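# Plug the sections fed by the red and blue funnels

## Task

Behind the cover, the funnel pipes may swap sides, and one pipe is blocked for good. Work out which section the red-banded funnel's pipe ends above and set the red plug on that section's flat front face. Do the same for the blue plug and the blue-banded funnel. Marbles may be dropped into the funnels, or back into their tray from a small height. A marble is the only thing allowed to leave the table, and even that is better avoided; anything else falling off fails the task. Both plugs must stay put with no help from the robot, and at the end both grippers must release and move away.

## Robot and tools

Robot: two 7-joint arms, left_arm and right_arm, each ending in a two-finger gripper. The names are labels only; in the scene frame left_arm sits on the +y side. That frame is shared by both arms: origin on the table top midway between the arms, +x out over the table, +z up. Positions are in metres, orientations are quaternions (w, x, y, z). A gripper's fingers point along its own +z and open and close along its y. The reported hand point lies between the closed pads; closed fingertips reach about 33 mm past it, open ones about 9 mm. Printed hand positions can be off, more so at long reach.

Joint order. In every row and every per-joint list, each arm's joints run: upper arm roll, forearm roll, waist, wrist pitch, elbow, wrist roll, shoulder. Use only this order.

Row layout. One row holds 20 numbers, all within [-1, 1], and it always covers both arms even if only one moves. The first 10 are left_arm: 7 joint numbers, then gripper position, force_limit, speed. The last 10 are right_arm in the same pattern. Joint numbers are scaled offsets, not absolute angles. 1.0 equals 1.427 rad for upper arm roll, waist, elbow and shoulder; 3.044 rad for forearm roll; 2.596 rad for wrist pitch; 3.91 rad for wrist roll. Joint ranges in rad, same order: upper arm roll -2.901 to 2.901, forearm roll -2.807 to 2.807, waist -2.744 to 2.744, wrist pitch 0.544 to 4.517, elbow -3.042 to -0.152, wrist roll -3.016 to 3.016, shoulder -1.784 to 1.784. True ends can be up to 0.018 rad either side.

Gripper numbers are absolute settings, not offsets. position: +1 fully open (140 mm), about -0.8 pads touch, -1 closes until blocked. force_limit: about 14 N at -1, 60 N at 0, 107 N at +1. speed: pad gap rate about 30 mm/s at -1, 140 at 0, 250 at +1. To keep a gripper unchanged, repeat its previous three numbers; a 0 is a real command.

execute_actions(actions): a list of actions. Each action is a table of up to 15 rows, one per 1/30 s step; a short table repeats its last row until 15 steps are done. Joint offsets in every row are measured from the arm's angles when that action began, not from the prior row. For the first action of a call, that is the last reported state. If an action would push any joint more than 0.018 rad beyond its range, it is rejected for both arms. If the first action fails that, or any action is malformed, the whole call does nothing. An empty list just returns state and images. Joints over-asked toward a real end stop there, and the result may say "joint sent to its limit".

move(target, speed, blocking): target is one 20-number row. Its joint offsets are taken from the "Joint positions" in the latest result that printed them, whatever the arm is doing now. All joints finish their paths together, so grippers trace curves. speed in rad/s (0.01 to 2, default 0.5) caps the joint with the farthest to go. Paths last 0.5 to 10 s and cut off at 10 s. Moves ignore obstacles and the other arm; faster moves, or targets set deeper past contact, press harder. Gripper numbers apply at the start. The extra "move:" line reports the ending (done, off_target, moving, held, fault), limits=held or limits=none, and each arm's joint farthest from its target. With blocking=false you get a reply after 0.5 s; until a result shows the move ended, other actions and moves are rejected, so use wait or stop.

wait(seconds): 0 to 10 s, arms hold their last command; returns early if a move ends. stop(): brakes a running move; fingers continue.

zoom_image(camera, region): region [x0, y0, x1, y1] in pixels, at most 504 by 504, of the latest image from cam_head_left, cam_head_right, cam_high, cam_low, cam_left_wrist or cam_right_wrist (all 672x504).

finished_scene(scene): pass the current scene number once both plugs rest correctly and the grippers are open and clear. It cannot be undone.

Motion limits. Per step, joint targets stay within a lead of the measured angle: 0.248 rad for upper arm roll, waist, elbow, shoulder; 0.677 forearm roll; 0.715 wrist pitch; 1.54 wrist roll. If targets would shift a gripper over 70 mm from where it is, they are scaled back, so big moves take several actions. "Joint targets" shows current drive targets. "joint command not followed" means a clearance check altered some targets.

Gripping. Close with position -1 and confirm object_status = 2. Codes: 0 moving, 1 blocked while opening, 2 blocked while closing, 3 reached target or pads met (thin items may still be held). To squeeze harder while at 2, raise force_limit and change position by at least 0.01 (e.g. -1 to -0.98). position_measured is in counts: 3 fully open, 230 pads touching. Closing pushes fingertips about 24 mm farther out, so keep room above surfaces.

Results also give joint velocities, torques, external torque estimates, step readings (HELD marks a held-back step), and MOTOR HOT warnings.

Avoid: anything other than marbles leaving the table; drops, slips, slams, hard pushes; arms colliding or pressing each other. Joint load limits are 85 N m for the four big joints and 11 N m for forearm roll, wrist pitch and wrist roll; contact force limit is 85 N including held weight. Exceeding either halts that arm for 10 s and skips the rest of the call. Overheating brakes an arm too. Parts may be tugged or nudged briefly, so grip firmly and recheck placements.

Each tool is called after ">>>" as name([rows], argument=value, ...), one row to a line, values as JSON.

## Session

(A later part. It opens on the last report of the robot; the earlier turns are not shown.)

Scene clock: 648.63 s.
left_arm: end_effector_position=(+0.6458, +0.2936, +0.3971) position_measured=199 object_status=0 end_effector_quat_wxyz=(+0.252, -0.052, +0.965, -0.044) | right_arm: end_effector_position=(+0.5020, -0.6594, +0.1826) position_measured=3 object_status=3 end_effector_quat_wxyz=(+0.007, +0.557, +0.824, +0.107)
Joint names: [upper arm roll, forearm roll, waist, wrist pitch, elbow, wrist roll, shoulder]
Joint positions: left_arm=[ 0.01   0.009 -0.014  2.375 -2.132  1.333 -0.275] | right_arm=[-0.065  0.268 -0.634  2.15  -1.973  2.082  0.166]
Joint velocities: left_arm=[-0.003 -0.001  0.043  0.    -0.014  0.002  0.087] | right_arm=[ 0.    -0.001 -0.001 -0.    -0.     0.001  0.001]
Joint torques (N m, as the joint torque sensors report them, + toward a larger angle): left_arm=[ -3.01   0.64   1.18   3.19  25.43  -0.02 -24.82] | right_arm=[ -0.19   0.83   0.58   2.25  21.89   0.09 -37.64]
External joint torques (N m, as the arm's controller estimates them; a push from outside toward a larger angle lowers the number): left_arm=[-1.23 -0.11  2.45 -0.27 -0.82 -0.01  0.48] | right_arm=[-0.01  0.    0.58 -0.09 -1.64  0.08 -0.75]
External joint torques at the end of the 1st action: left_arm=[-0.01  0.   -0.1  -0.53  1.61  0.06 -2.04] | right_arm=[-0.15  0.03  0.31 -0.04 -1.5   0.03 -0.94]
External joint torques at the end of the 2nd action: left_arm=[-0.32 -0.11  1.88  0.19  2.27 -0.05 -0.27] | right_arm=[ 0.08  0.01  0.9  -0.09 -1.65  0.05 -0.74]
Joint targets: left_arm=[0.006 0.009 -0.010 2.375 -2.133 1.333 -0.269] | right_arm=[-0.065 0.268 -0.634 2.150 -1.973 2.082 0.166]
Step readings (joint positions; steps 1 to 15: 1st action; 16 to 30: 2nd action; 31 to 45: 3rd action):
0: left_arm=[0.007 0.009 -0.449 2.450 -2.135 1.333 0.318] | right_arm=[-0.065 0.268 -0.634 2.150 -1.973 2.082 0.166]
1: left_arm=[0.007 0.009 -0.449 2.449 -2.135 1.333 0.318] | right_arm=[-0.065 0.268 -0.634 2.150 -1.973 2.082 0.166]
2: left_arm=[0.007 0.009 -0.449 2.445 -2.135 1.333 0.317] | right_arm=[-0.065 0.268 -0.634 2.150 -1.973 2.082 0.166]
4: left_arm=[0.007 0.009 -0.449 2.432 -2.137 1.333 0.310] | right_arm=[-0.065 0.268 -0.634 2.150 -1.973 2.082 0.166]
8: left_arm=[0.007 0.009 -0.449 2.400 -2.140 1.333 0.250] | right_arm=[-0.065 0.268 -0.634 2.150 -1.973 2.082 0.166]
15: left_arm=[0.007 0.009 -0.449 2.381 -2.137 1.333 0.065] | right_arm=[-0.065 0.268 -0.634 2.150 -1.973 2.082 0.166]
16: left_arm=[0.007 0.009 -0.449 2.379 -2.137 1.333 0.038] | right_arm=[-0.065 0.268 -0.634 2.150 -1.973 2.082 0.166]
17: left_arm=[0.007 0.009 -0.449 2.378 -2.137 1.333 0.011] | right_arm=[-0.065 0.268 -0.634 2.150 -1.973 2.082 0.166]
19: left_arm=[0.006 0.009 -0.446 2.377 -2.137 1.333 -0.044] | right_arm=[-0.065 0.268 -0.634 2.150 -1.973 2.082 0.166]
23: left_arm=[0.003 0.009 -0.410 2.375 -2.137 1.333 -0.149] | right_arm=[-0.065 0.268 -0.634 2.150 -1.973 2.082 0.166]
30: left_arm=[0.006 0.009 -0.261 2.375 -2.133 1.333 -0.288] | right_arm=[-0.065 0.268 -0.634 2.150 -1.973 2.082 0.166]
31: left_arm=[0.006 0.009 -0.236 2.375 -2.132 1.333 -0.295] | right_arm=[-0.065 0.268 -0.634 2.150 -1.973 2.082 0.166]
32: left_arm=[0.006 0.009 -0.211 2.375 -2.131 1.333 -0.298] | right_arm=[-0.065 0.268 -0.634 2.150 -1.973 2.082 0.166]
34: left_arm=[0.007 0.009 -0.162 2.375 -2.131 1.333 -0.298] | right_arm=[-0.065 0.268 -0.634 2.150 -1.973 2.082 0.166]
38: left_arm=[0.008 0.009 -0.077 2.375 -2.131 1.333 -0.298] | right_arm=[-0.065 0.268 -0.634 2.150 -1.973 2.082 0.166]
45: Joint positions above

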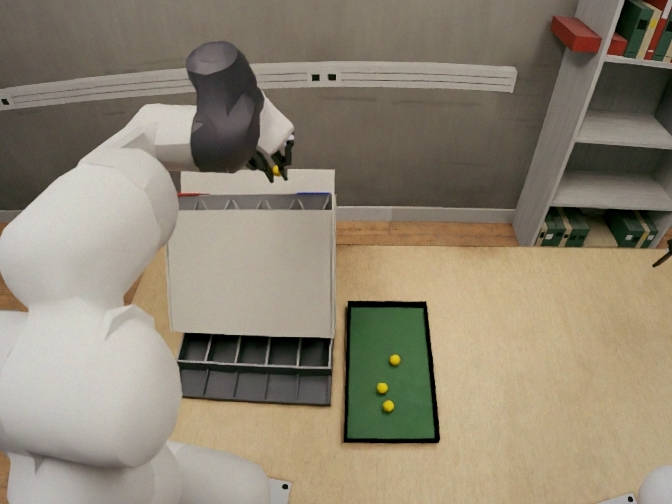

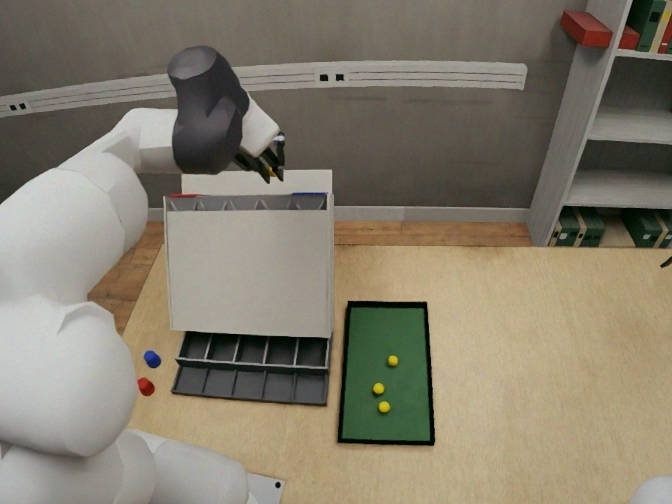

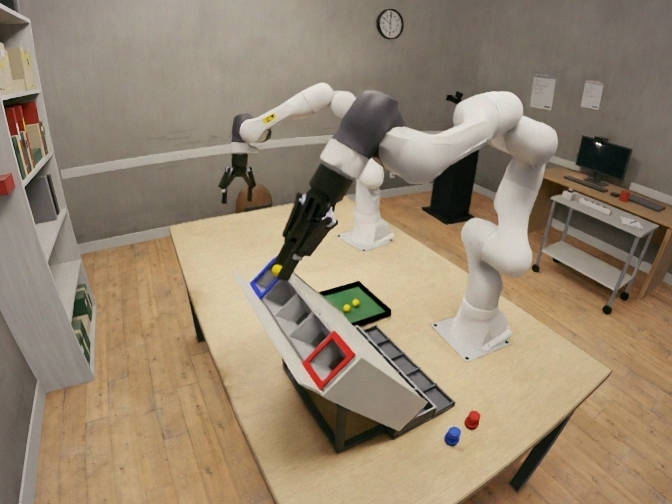

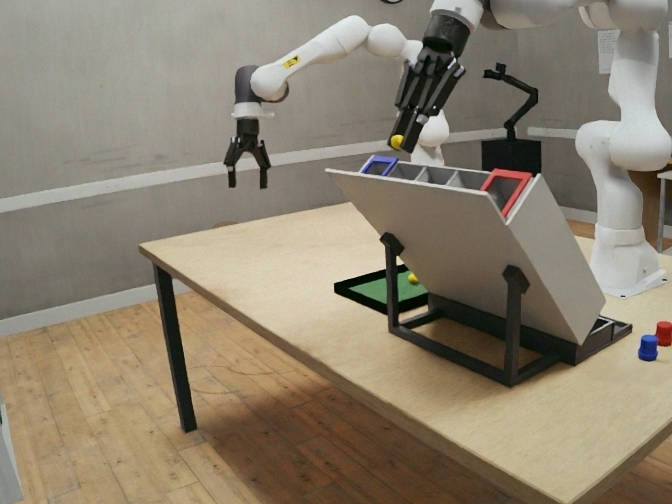

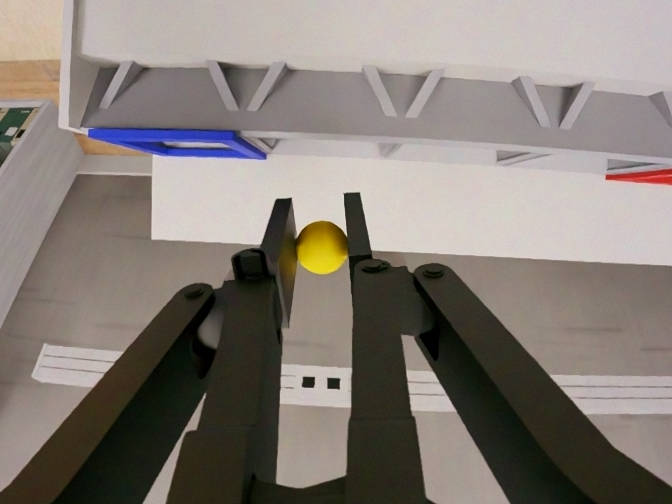

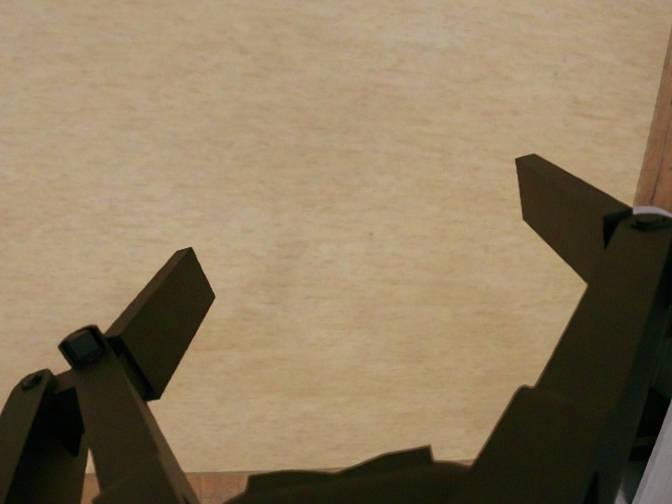

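>>> execute_actions(actions=[])

Scene clock: 650.30 s.
left_arm: end_effector_position=(+0.6458, +0.2928, +0.3939) position_measured=160 object_status=3 end_effector_quat_wxyz=(+0.250, -0.051, +0.966, -0.043) | right_arm: end_effector_position=(+0.5020, -0.6594, +0.1826) position_measured=3 object_status=3 end_effector_quat_wxyz=(+0.007, +0.557, +0.824, +0.107)
Joint names: [upper arm roll, forearm roll, waist, wrist pitch, elbow, wrist roll, shoulder]
Joint positions: left_arm=[ 0.007  0.009 -0.013  2.375 -2.132  1.333 -0.27 ] | right_arm=[-0.065  0.268 -0.634  2.15  -1.973  2.082  0.166]
Joint velocities: left_arm=[-0.     0.002  0.001 -0.001  0.001 -0.    -0.   ] | right_arm=[ 0.001 -0.001  0.001 -0.    -0.001  0.002 -0.   ]
Joint torques (N m, as the joint torque sensors report them, + toward a larger angle): left_arm=[ -1.72   0.75   1.27   3.22  25.1   -0.03 -23.51] | right_arm=[ -0.22   0.84   0.98   2.33  21.89   0.07 -37.45]
External joint torques (N m, as the arm's controller estimates them; a push from outside toward a larger angle lowers the number): left_arm=[-1.46 -0.03  1.23 -0.1  -0.23 -0.01  0.12] | right_arm=[-0.18  0.02  0.84 -0.01 -1.6   0.06 -0.63]
Joint targets: left_arm=[0.006 0.009 -0.010 2.375 -2.133 1.333 -0.269] | right_arm=[-0.065 0.268 -0.634 2.150 -1.973 2.082 0.166]

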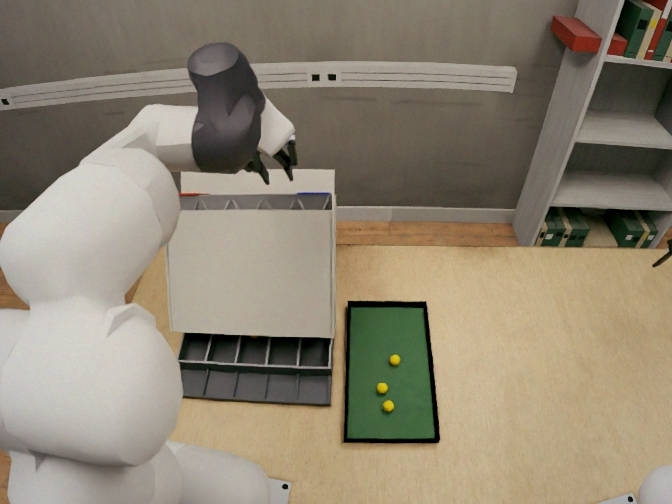

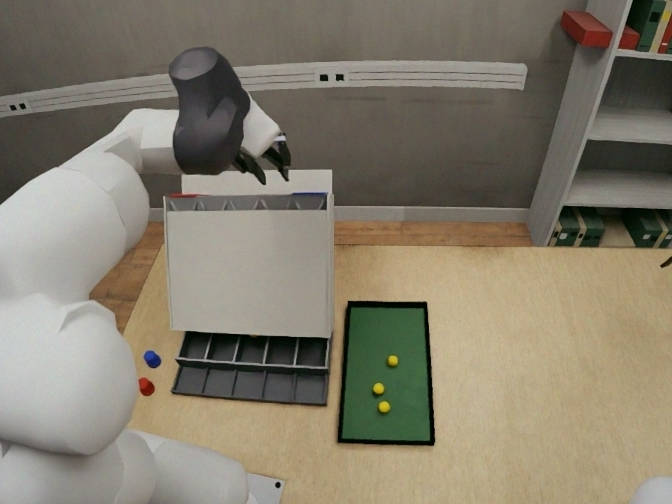

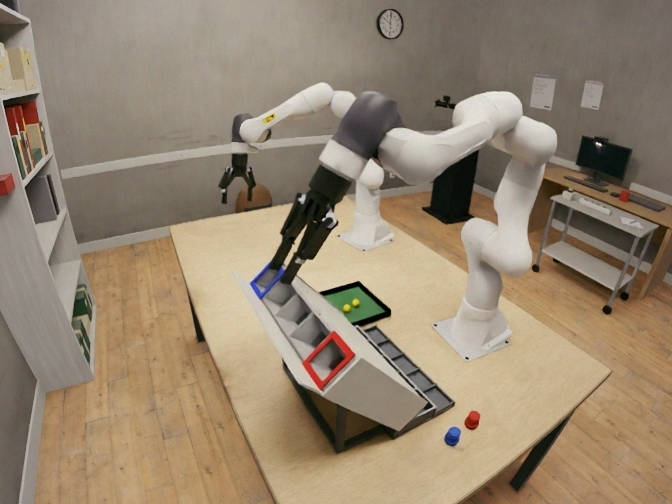

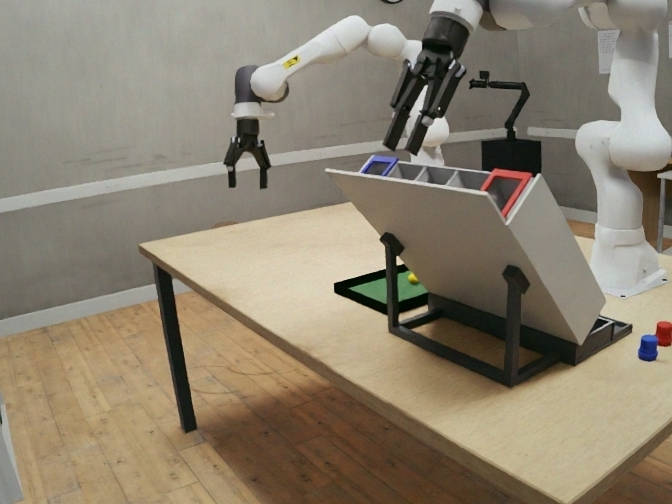

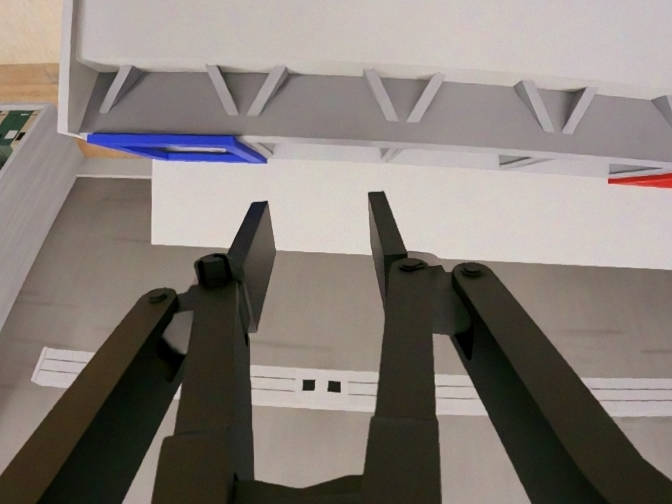

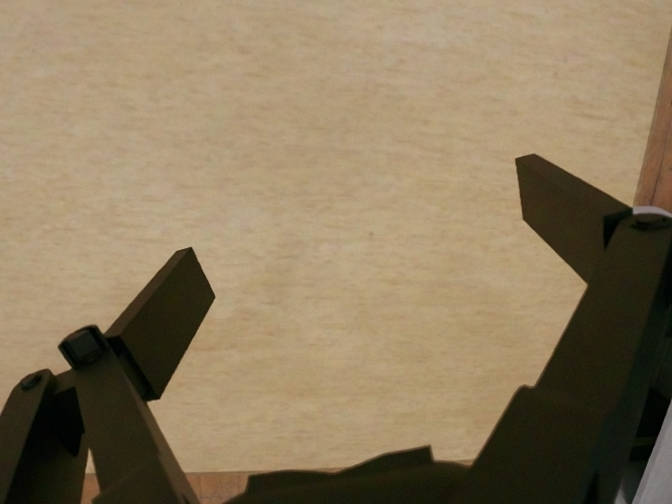

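>>> execute_actions(actions=[])

>>> zoom_image(camera="cam_head_right", region=[130, 310, 350, 420])

Scene clock: 653.57 s.
left_arm: end_effector_position=(+0.6458, +0.2928, +0.3939) position_measured=160 object_status=3 end_effector_quat_wxyz=(+0.250, -0.051, +0.966, -0.043) | right_arm: end_effector_position=(+0.5020, -0.6594, +0.1826) position_measured=3 object_status=3 end_effector_quat_wxyz=(+0.007, +0.557, +0.824, +0.107)
Joint names: [upper arm roll, forearm roll, waist, wrist pitch, elbow, wrist roll, shoulder]
Joint positions: left_arm=[ 0.007  0.009 -0.013  2.375 -2.132  1.333 -0.27 ] | right_arm=[-0.065  0.268 -0.634  2.15  -1.973  2.082  0.166]
Joint velocities: left_arm=[-0.001 -0.    -0.     0.    -0.001  0.     0.   ] | right_arm=[-0.001 -0.001 -0.    -0.001 -0.001 -0.002 -0.001]
Joint torques (N m, as the joint torque sensors report them, + toward a larger angle): left_arm=[ -1.5    0.7    2.12   3.24  24.96  -0.06 -23.45] | right_arm=[ -0.14   0.84   0.56   2.31  21.68   0.   -37.31]
External joint torques (N m, as the arm's controller estimates them; a push from outside toward a larger angle lowers the number): left_arm=[-1.04 -0.07  2.27 -0.06 -0.22 -0.04 -0.03] | right_arm=[ 0.02  0.01  0.56 -0.03 -1.85 -0.01 -0.39]
Joint targets: left_arm=[0.006 0.009 -0.010 2.375 -2.133 1.333 -0.269] | right_arm=[-0.065 0.268 -0.634 2.150 -1.973 2.082 0.166]

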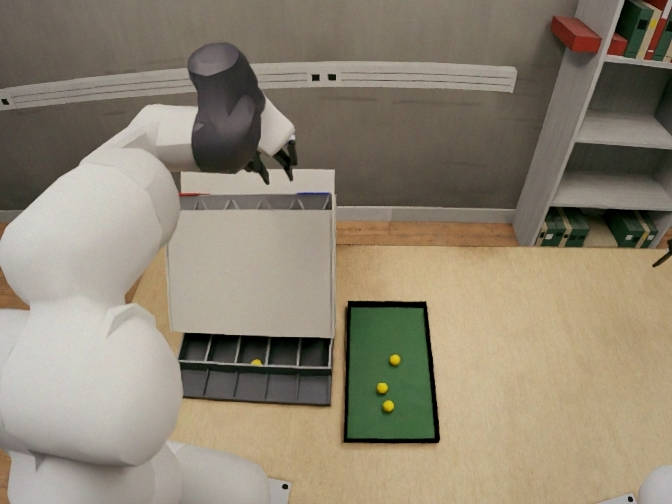

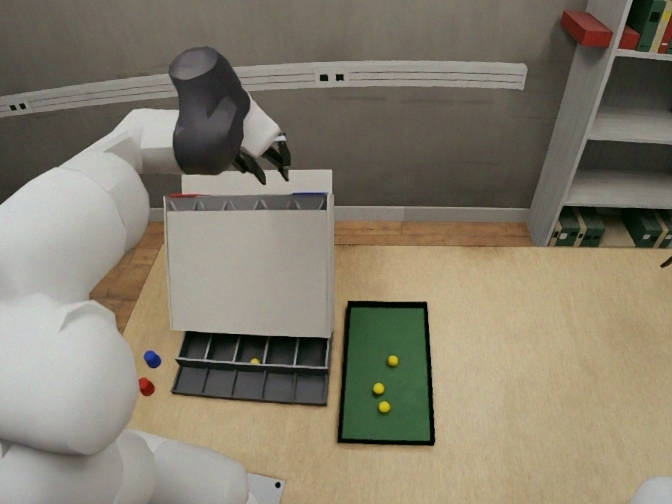

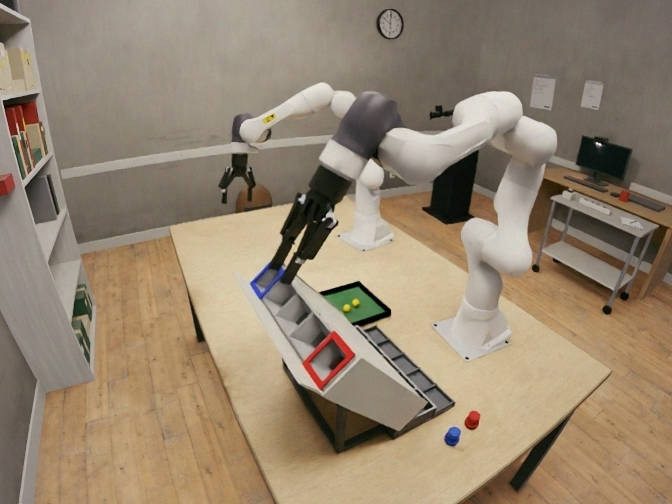

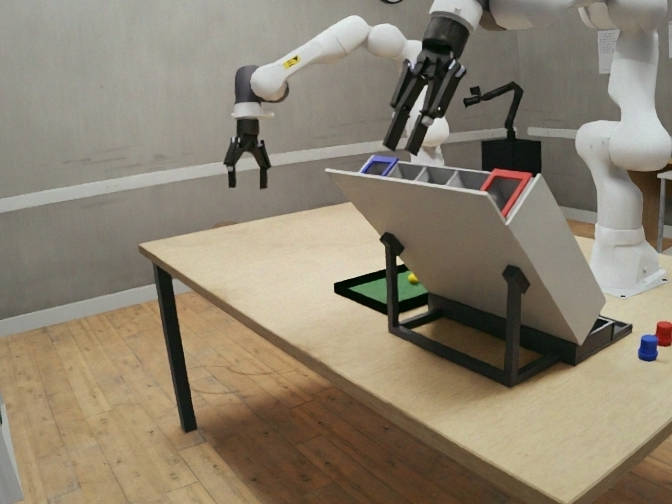

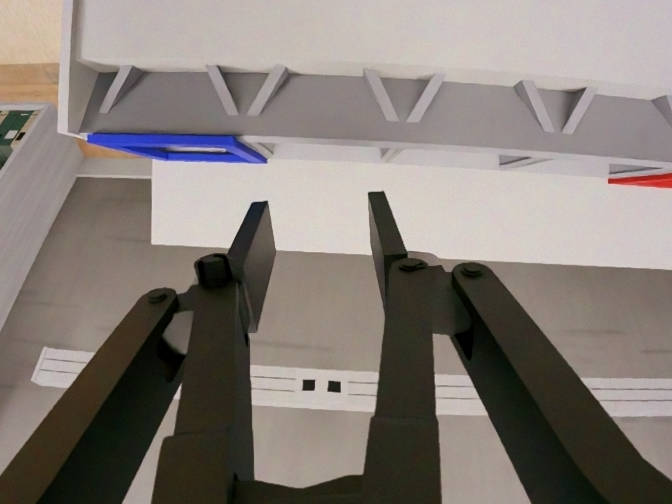

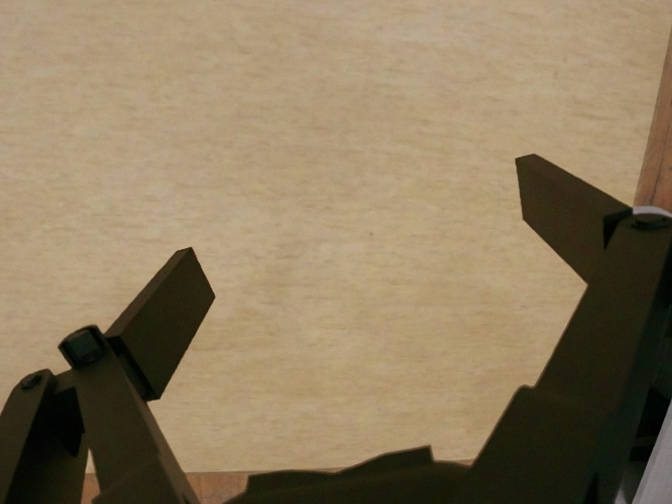

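Region (130, 310, 350, 420) of cam_head_right's 672x504 image, scaled by 2.291, with more detail than that image has.

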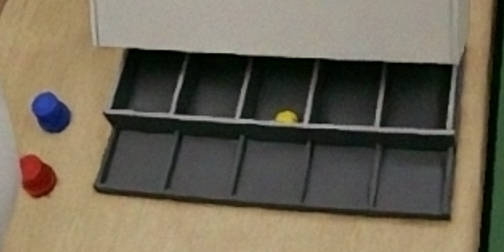

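>>> execute_actions([
  [[0,0,-0.0022,0,0,0,-0.0010,-0.25,0,0.5,0,0,0,0,0,0,0,1,-0.5,0],[0,0,-0.0087,0,0,0,-0.0036,-0.25,0,0.5,0,0,0,0,0,0,0,1,-0.5,0],[0,0,-0.0196,0,0,0,-0.0070,-0.25,0,0.5,0,0,0,0,0,0,0,1,-0.5,0],[0,0,-0.0348,0,0,0,-0.0104,-0.25,0,0.5,0,0,0,0,0,0,0,1,-0.5,0],[0,0,-0.0543,0,0,0,-0.0130,-0.25,0,0.5,0,0,0,0,0,0,0,1,-0.5,0],[0,0,-0.0760,0,0,0,-0.0140,-0.25,0,0.5,0,0,0,0,0,0,0,1,-0.5,0],[0,0,-0.0978,0,0,0,-0.0140,-0.25,0,0.5,0,0,0,0,0,0,0,1,-0.5,0],[0,0,-0.1195,0,0,0,-0.0140,-0.25,0,0.5,0,0,0,0,0,0,0,1,-0.5,0],[0,0,-0.1412,0,0,0,-0.0140,-0.25,0,0.5,0,0,0,0,0,0,0,1,-0.5,0],[0,0,-0.1629,0,0,0,-0.0140,-0.25,0,0.5,0,0,0,0,0,0,0,1,-0.5,0],[0,0,-0.1847,0,0,0,-0.0140,-0.25,0,0.5,0,0,0,0,0,0,0,1,-0.5,0],[0,0,-0.2064,0,-0.0013,0,-0.0136,-0.25,0,0.5,0,0,0,0,0,0,0,1,-0.5,0],[0,0,-0.2281,0,-0.0053,0,-0.0123,-0.25,0,0.5,0,0,0,0,0,0,0,1,-0.5,0],[0,0,-0.2493,0,-0.0114,0,-0.0102,-0.25,0,0.5,0,0,0,0,0,0,0,1,-0.5,0],[0,0,-0.2692,0,-0.0195,0,-0.0076,-0.25,0,0.5,0,0,0,0,0,0,0,1,-0.5,0]],
  [[0,0,-0.0666,0,-0.0242,0,0.0085,-0.25,0,0.5,0,0,0,0,0,0,0,1,-0.5,0],[0,0,-0.0842,0,-0.0353,0,0.0122,-0.25,0,0.5,0,0,0,0,0,0,0,1,-0.5,0],[0,0,-0.1008,0,-0.0474,0,0.0162,-0.25,0,0.5,0,0,0,0,0,0,0,1,-0.5,0],[0,0,-0.1163,0,-0.0603,0,0.0204,-0.25,0,0.5,0,0,0,0,0,0,0,1,-0.5,0],[0,0,-0.1306,0,-0.0735,0,0.0247,-0.25,0,0.5,0,0,0,0,0,0,0,1,-0.5,0],[0,0,-0.1437,0,-0.0870,0,0.0292,-0.25,0,0.5,0,0,0,0,0,0,0,1,-0.5,0],[0,0,-0.1557,0,-0.1002,0,0.0336,-0.25,0,0.5,0,0,0,0,0,0,0,1,-0.5,0],[0,0,-0.1666,0,-0.1131,0,0.0378,-0.25,0,0.5,0,0,0,0,0,0,0,1,-0.5,0],[0,0,-0.1763,0,-0.1252,0,0.0418,-0.25,0,0.5,0,0,0,0,0,0,0,1,-0.5,0],[0,0,-0.1849,0,-0.1362,0,0.0454,-0.25,0,0.5,0,0,0,0,0,0,0,1,-0.5,0],[0,0,-0.1923,0,-0.1459,0,0.0486,-0.25,0,0.5,0,0,0,0,0,0,0,1,-0.5,0],[0,0,-0.1986,0,-0.1540,0,0.0512,-0.25,0,0.5,0,0,0,0,0,0,0,1,-0.5,0],[0,0,-0.2040,0,-0.1601,0,0.0533,-0.25,0,0.5,0,0,0,0,0,0,0,1,-0.5,0],[0,0,-0.2090,0,-0.1641,0,0.0546,-0.25,0,0.5,0,0,0,0,0,0,0,1,-0.5,0],[0,0,-0.2140,0,-0.1654,0,0.0550,-0.25,0,0.5,0,0,0,0,0,0,0,1,-0.5,0]],
])

Scene clock: 725.73 s.
left_arm: end_effector_position=(+0.4311, +0.0111, +0.2266) position_measured=160 object_status=3 end_effector_quat_wxyz=(+0.100, +0.247, +0.963, -0.049) | right_arm: end_effector_position=(+0.5020, -0.6594, +0.1826) position_measured=3 object_status=3 end_effector_quat_wxyz=(+0.007, +0.557, +0.824, +0.107)
Joint names: [upper arm roll, forearm roll, waist, wrist pitch, elbow, wrist roll, shoulder]
Joint positions: left_arm=[ 0.004  0.009 -0.617  2.375 -2.363  1.333 -0.211] | right_arm=[-0.065  0.268 -0.634  2.15  -1.973  2.082  0.166]
Joint velocities: left_arm=[-0.    -0.    -0.236 -0.012 -0.229  0.001  0.091] | right_arm=[-0.     0.    -0.001  0.     0.    -0.002  0.   ]
Joint torques (N m, as the joint torque sensors report them, + toward a larger angle): left_arm=[  0.61   0.63   0.63   3.24  26.23  -0.08 -28.76] | right_arm=[  0.08   0.84   0.41   2.3   21.71   0.03 -37.42]
External joint torques (N m, as the arm's controller estimates them; a push from outside toward a larger angle lowers the number): left_arm=[-0.37 -0.09 -0.99 -0.37 -1.67 -0.07 -0.14] | right_arm=[ 0.39  0.02  0.57 -0.05 -1.86  0.02 -0.51]
External joint torques at the end of the 1st action: left_arm=[-0.2   0.04 -1.46  0.27 -1.17  0.02  1.  ] | right_arm=[-0.1   0.    0.96 -0.07 -1.96  0.03 -0.75]
Joint targets: left_arm=[0.007 0.009 -0.636 2.376 -2.377 1.333 -0.209] | right_arm=[-0.065 0.268 -0.634 2.150 -1.973 2.082 0.166]
Step readings (joint positions; steps 1 to 15: 1st action; 16 to 30: 2nd action):
0: left_arm=[0.007 0.009 -0.013 2.375 -2.132 1.333 -0.270] | right_arm=[-0.065 0.268 -0.634 2.150 -1.973 2.082 0.166]
1: left_arm=[0.007 0.009 -0.013 2.375 -2.132 1.333 -0.270] | right_arm=[-0.065 0.268 -0.634 2.150 -1.973 2.082 0.166]
2: left_arm=[0.008 0.009 -0.015 2.375 -2.132 1.333 -0.270] | right_arm=[-0.065 0.268 -0.634 2.150 -1.973 2.082 0.166]
4: left_arm=[0.011 0.009 -0.029 2.375 -2.133 1.333 -0.274] | right_arm=[-0.065 0.268 -0.634 2.150 -1.973 2.082 0.166]
8: left_arm=[0.014 0.009 -0.115 2.375 -2.133 1.333 -0.286] | right_arm=[-0.065 0.268 -0.634 2.150 -1.973 2.082 0.166]
15: left_arm=[0.007 0.009 -0.330 2.376 -2.141 1.333 -0.288] | right_arm=[-0.065 0.268 -0.634 2.150 -1.973 2.082 0.166]
16: left_arm=[0.006 0.009 -0.360 2.376 -2.148 1.333 -0.287] | right_arm=[-0.065 0.268 -0.634 2.150 -1.973 2.082 0.166]
17: left_arm=[0.006 0.009 -0.389 2.376 -2.159 1.333 -0.285] | right_arm=[-0.065 0.268 -0.634 2.150 -1.973 2.082 0.166]
19: left_arm=[0.005 0.009 -0.442 2.377 -2.186 1.333 -0.278] | right_arm=[-0.065 0.268 -0.634 2.150 -1.973 2.082 0.166]
23: left_arm=[0.004 0.009 -0.528 2.377 -2.258 1.333 -0.251] | right_arm=[-0.065 0.268 -0.634 2.150 -1.973 2.082 0.166]
30: Joint positions above

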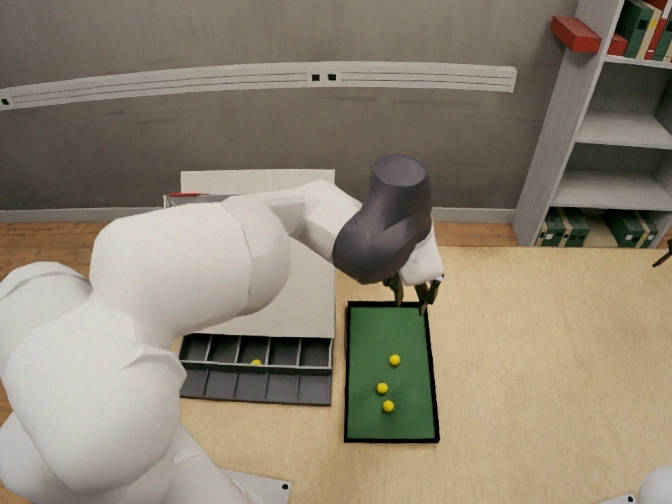

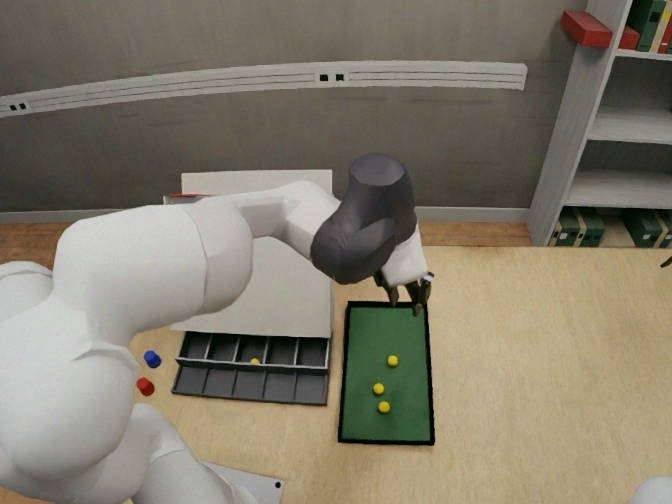

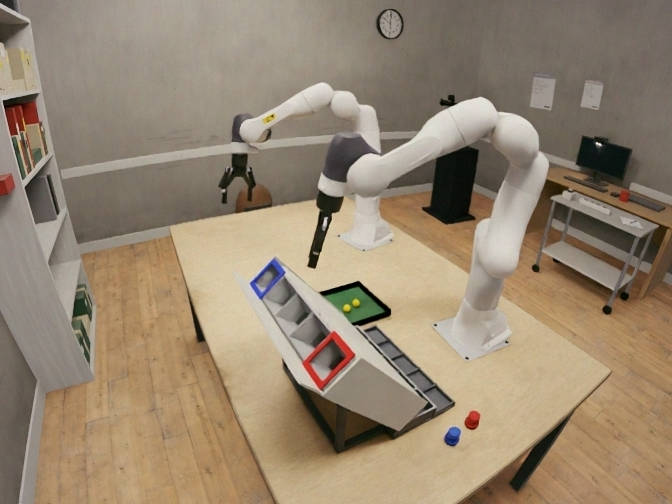

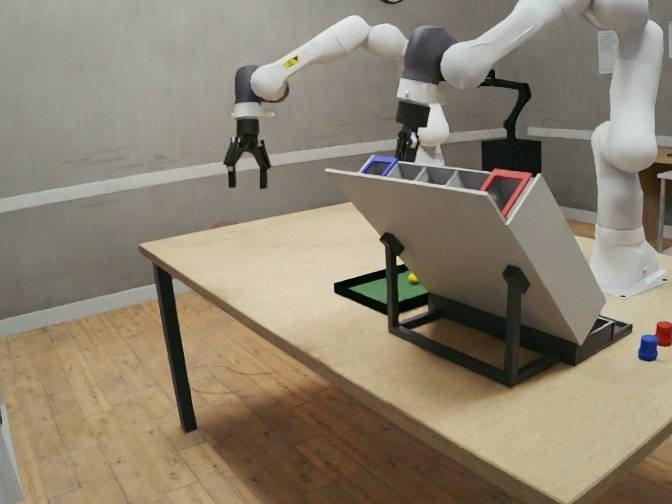

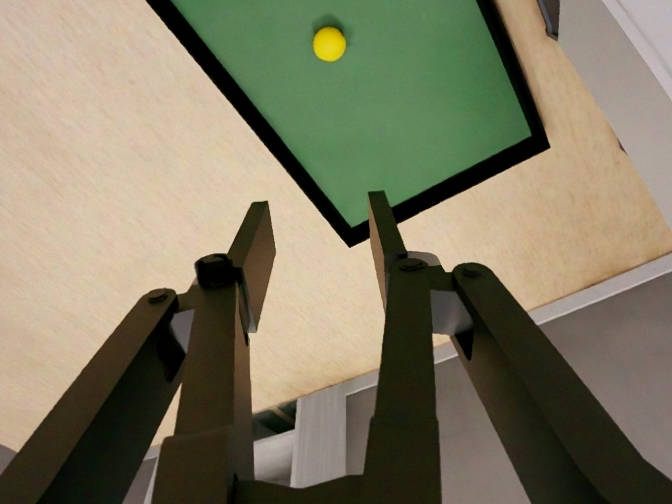

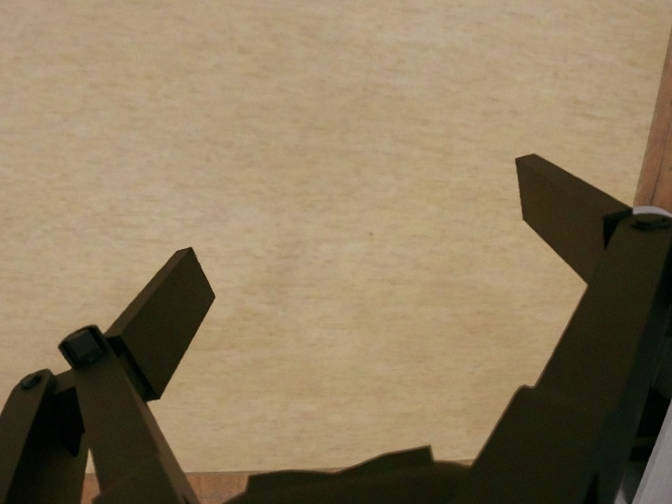

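>>> execute_actions(actions=[])

Scene clock: 744.97 s.
left_arm: end_effector_position=(+0.4214, +0.0090, +0.2182) position_measured=160 object_status=3 end_effector_quat_wxyz=(+0.093, +0.254, +0.962, -0.046) | right_arm: end_effector_position=(+0.5020, -0.6594, +0.1826) position_measured=3 object_status=3 end_effector_quat_wxyz=(+0.007, +0.557, +0.824, +0.107)
Joint names: [upper arm roll, forearm roll, waist, wrist pitch, elbow, wrist roll, shoulder]
Joint positions: left_arm=[ 0.006  0.009 -0.633  2.375 -2.375  1.333 -0.207] | right_arm=[-0.065  0.268 -0.634  2.15  -1.973  2.082  0.166]
Joint velocities: left_arm=[-0.001  0.001 -0.001 -0.001 -0.001  0.002  0.001] | right_arm=[ 0.001  0.    -0.    -0.     0.001  0.003 -0.   ]
Joint torques (N m, as the joint torque sensors report them, + toward a larger angle): left_arm=[  0.34   0.59  -0.87   2.86  22.47  -0.1  -25.44] | right_arm=[ -0.04   0.85   0.87   2.29  21.83   0.06 -37.67]
External joint torques (N m, as the arm's controller estimates them; a push from outside toward a larger angle lowers the number): left_arm=[ 0.58 -0.08 -0.86  0.   -1.15 -0.09 -1.32] | right_arm=[ 0.1   0.01  0.84 -0.06 -1.76  0.04 -0.7 ]
Joint targets: left_arm=[0.007 0.009 -0.636 2.376 -2.377 1.333 -0.209] | right_arm=[-0.065 0.268 -0.634 2.150 -1.973 2.082 0.166]

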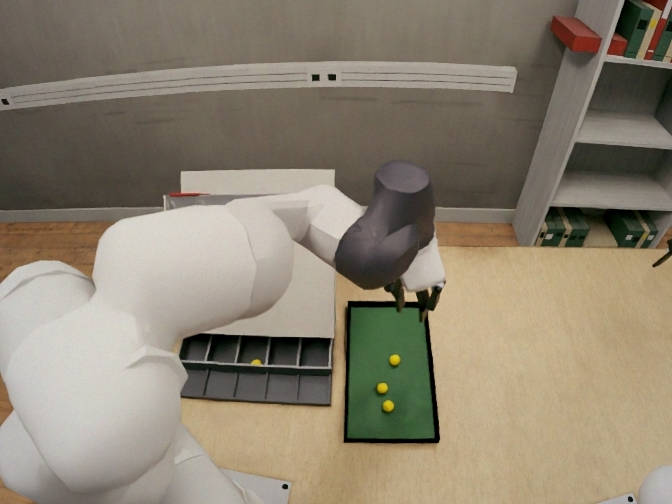

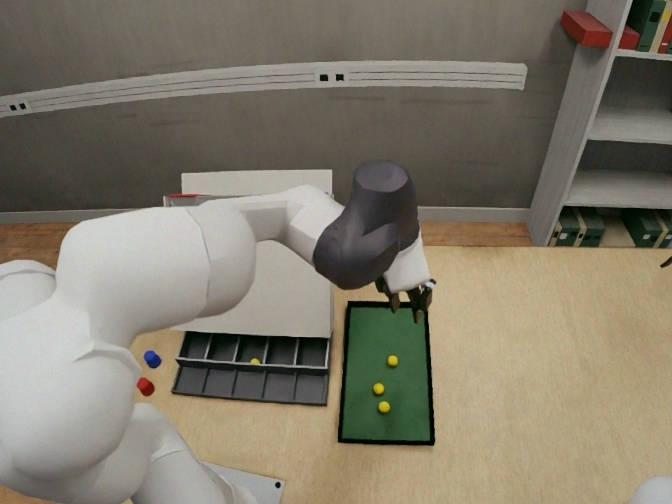

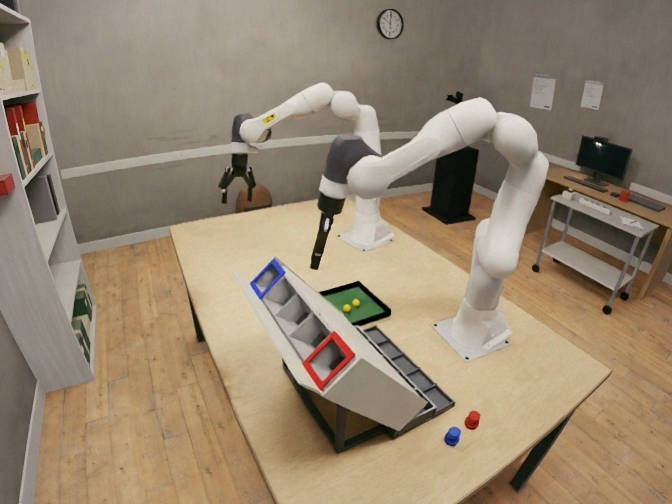

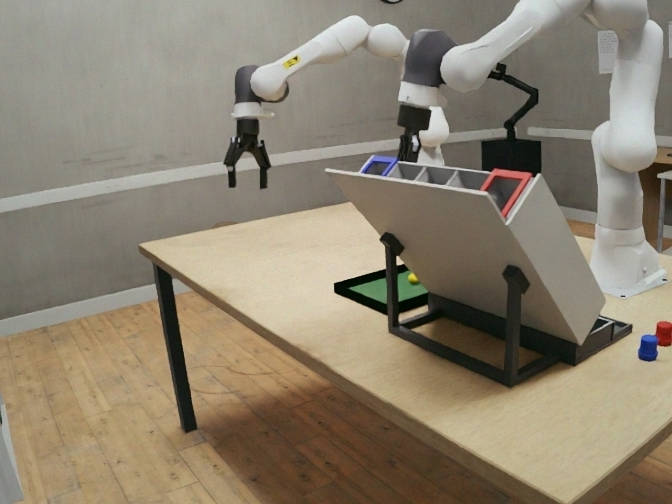

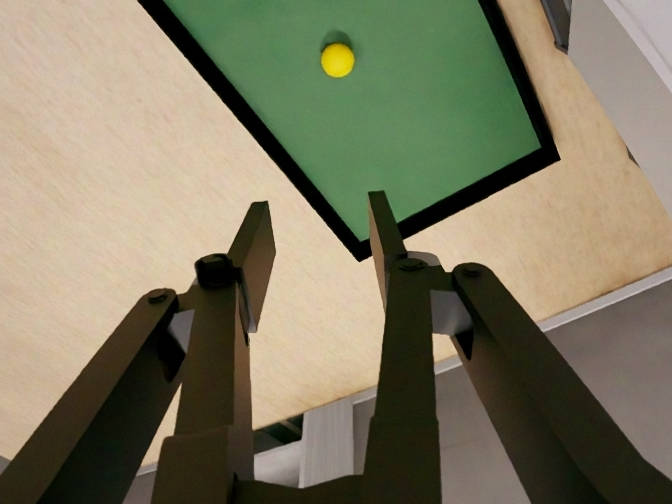

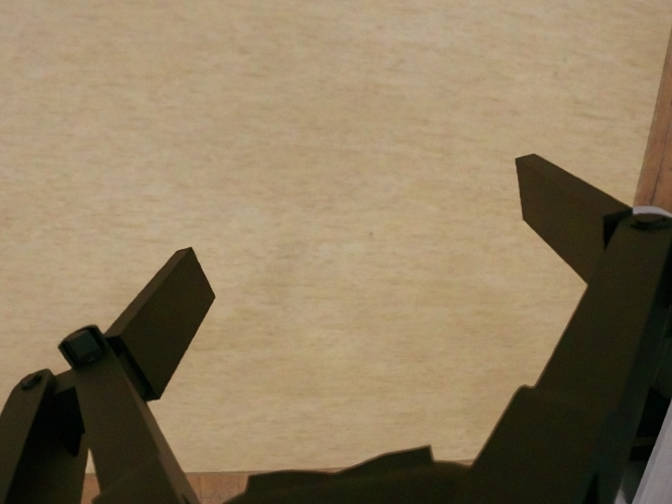

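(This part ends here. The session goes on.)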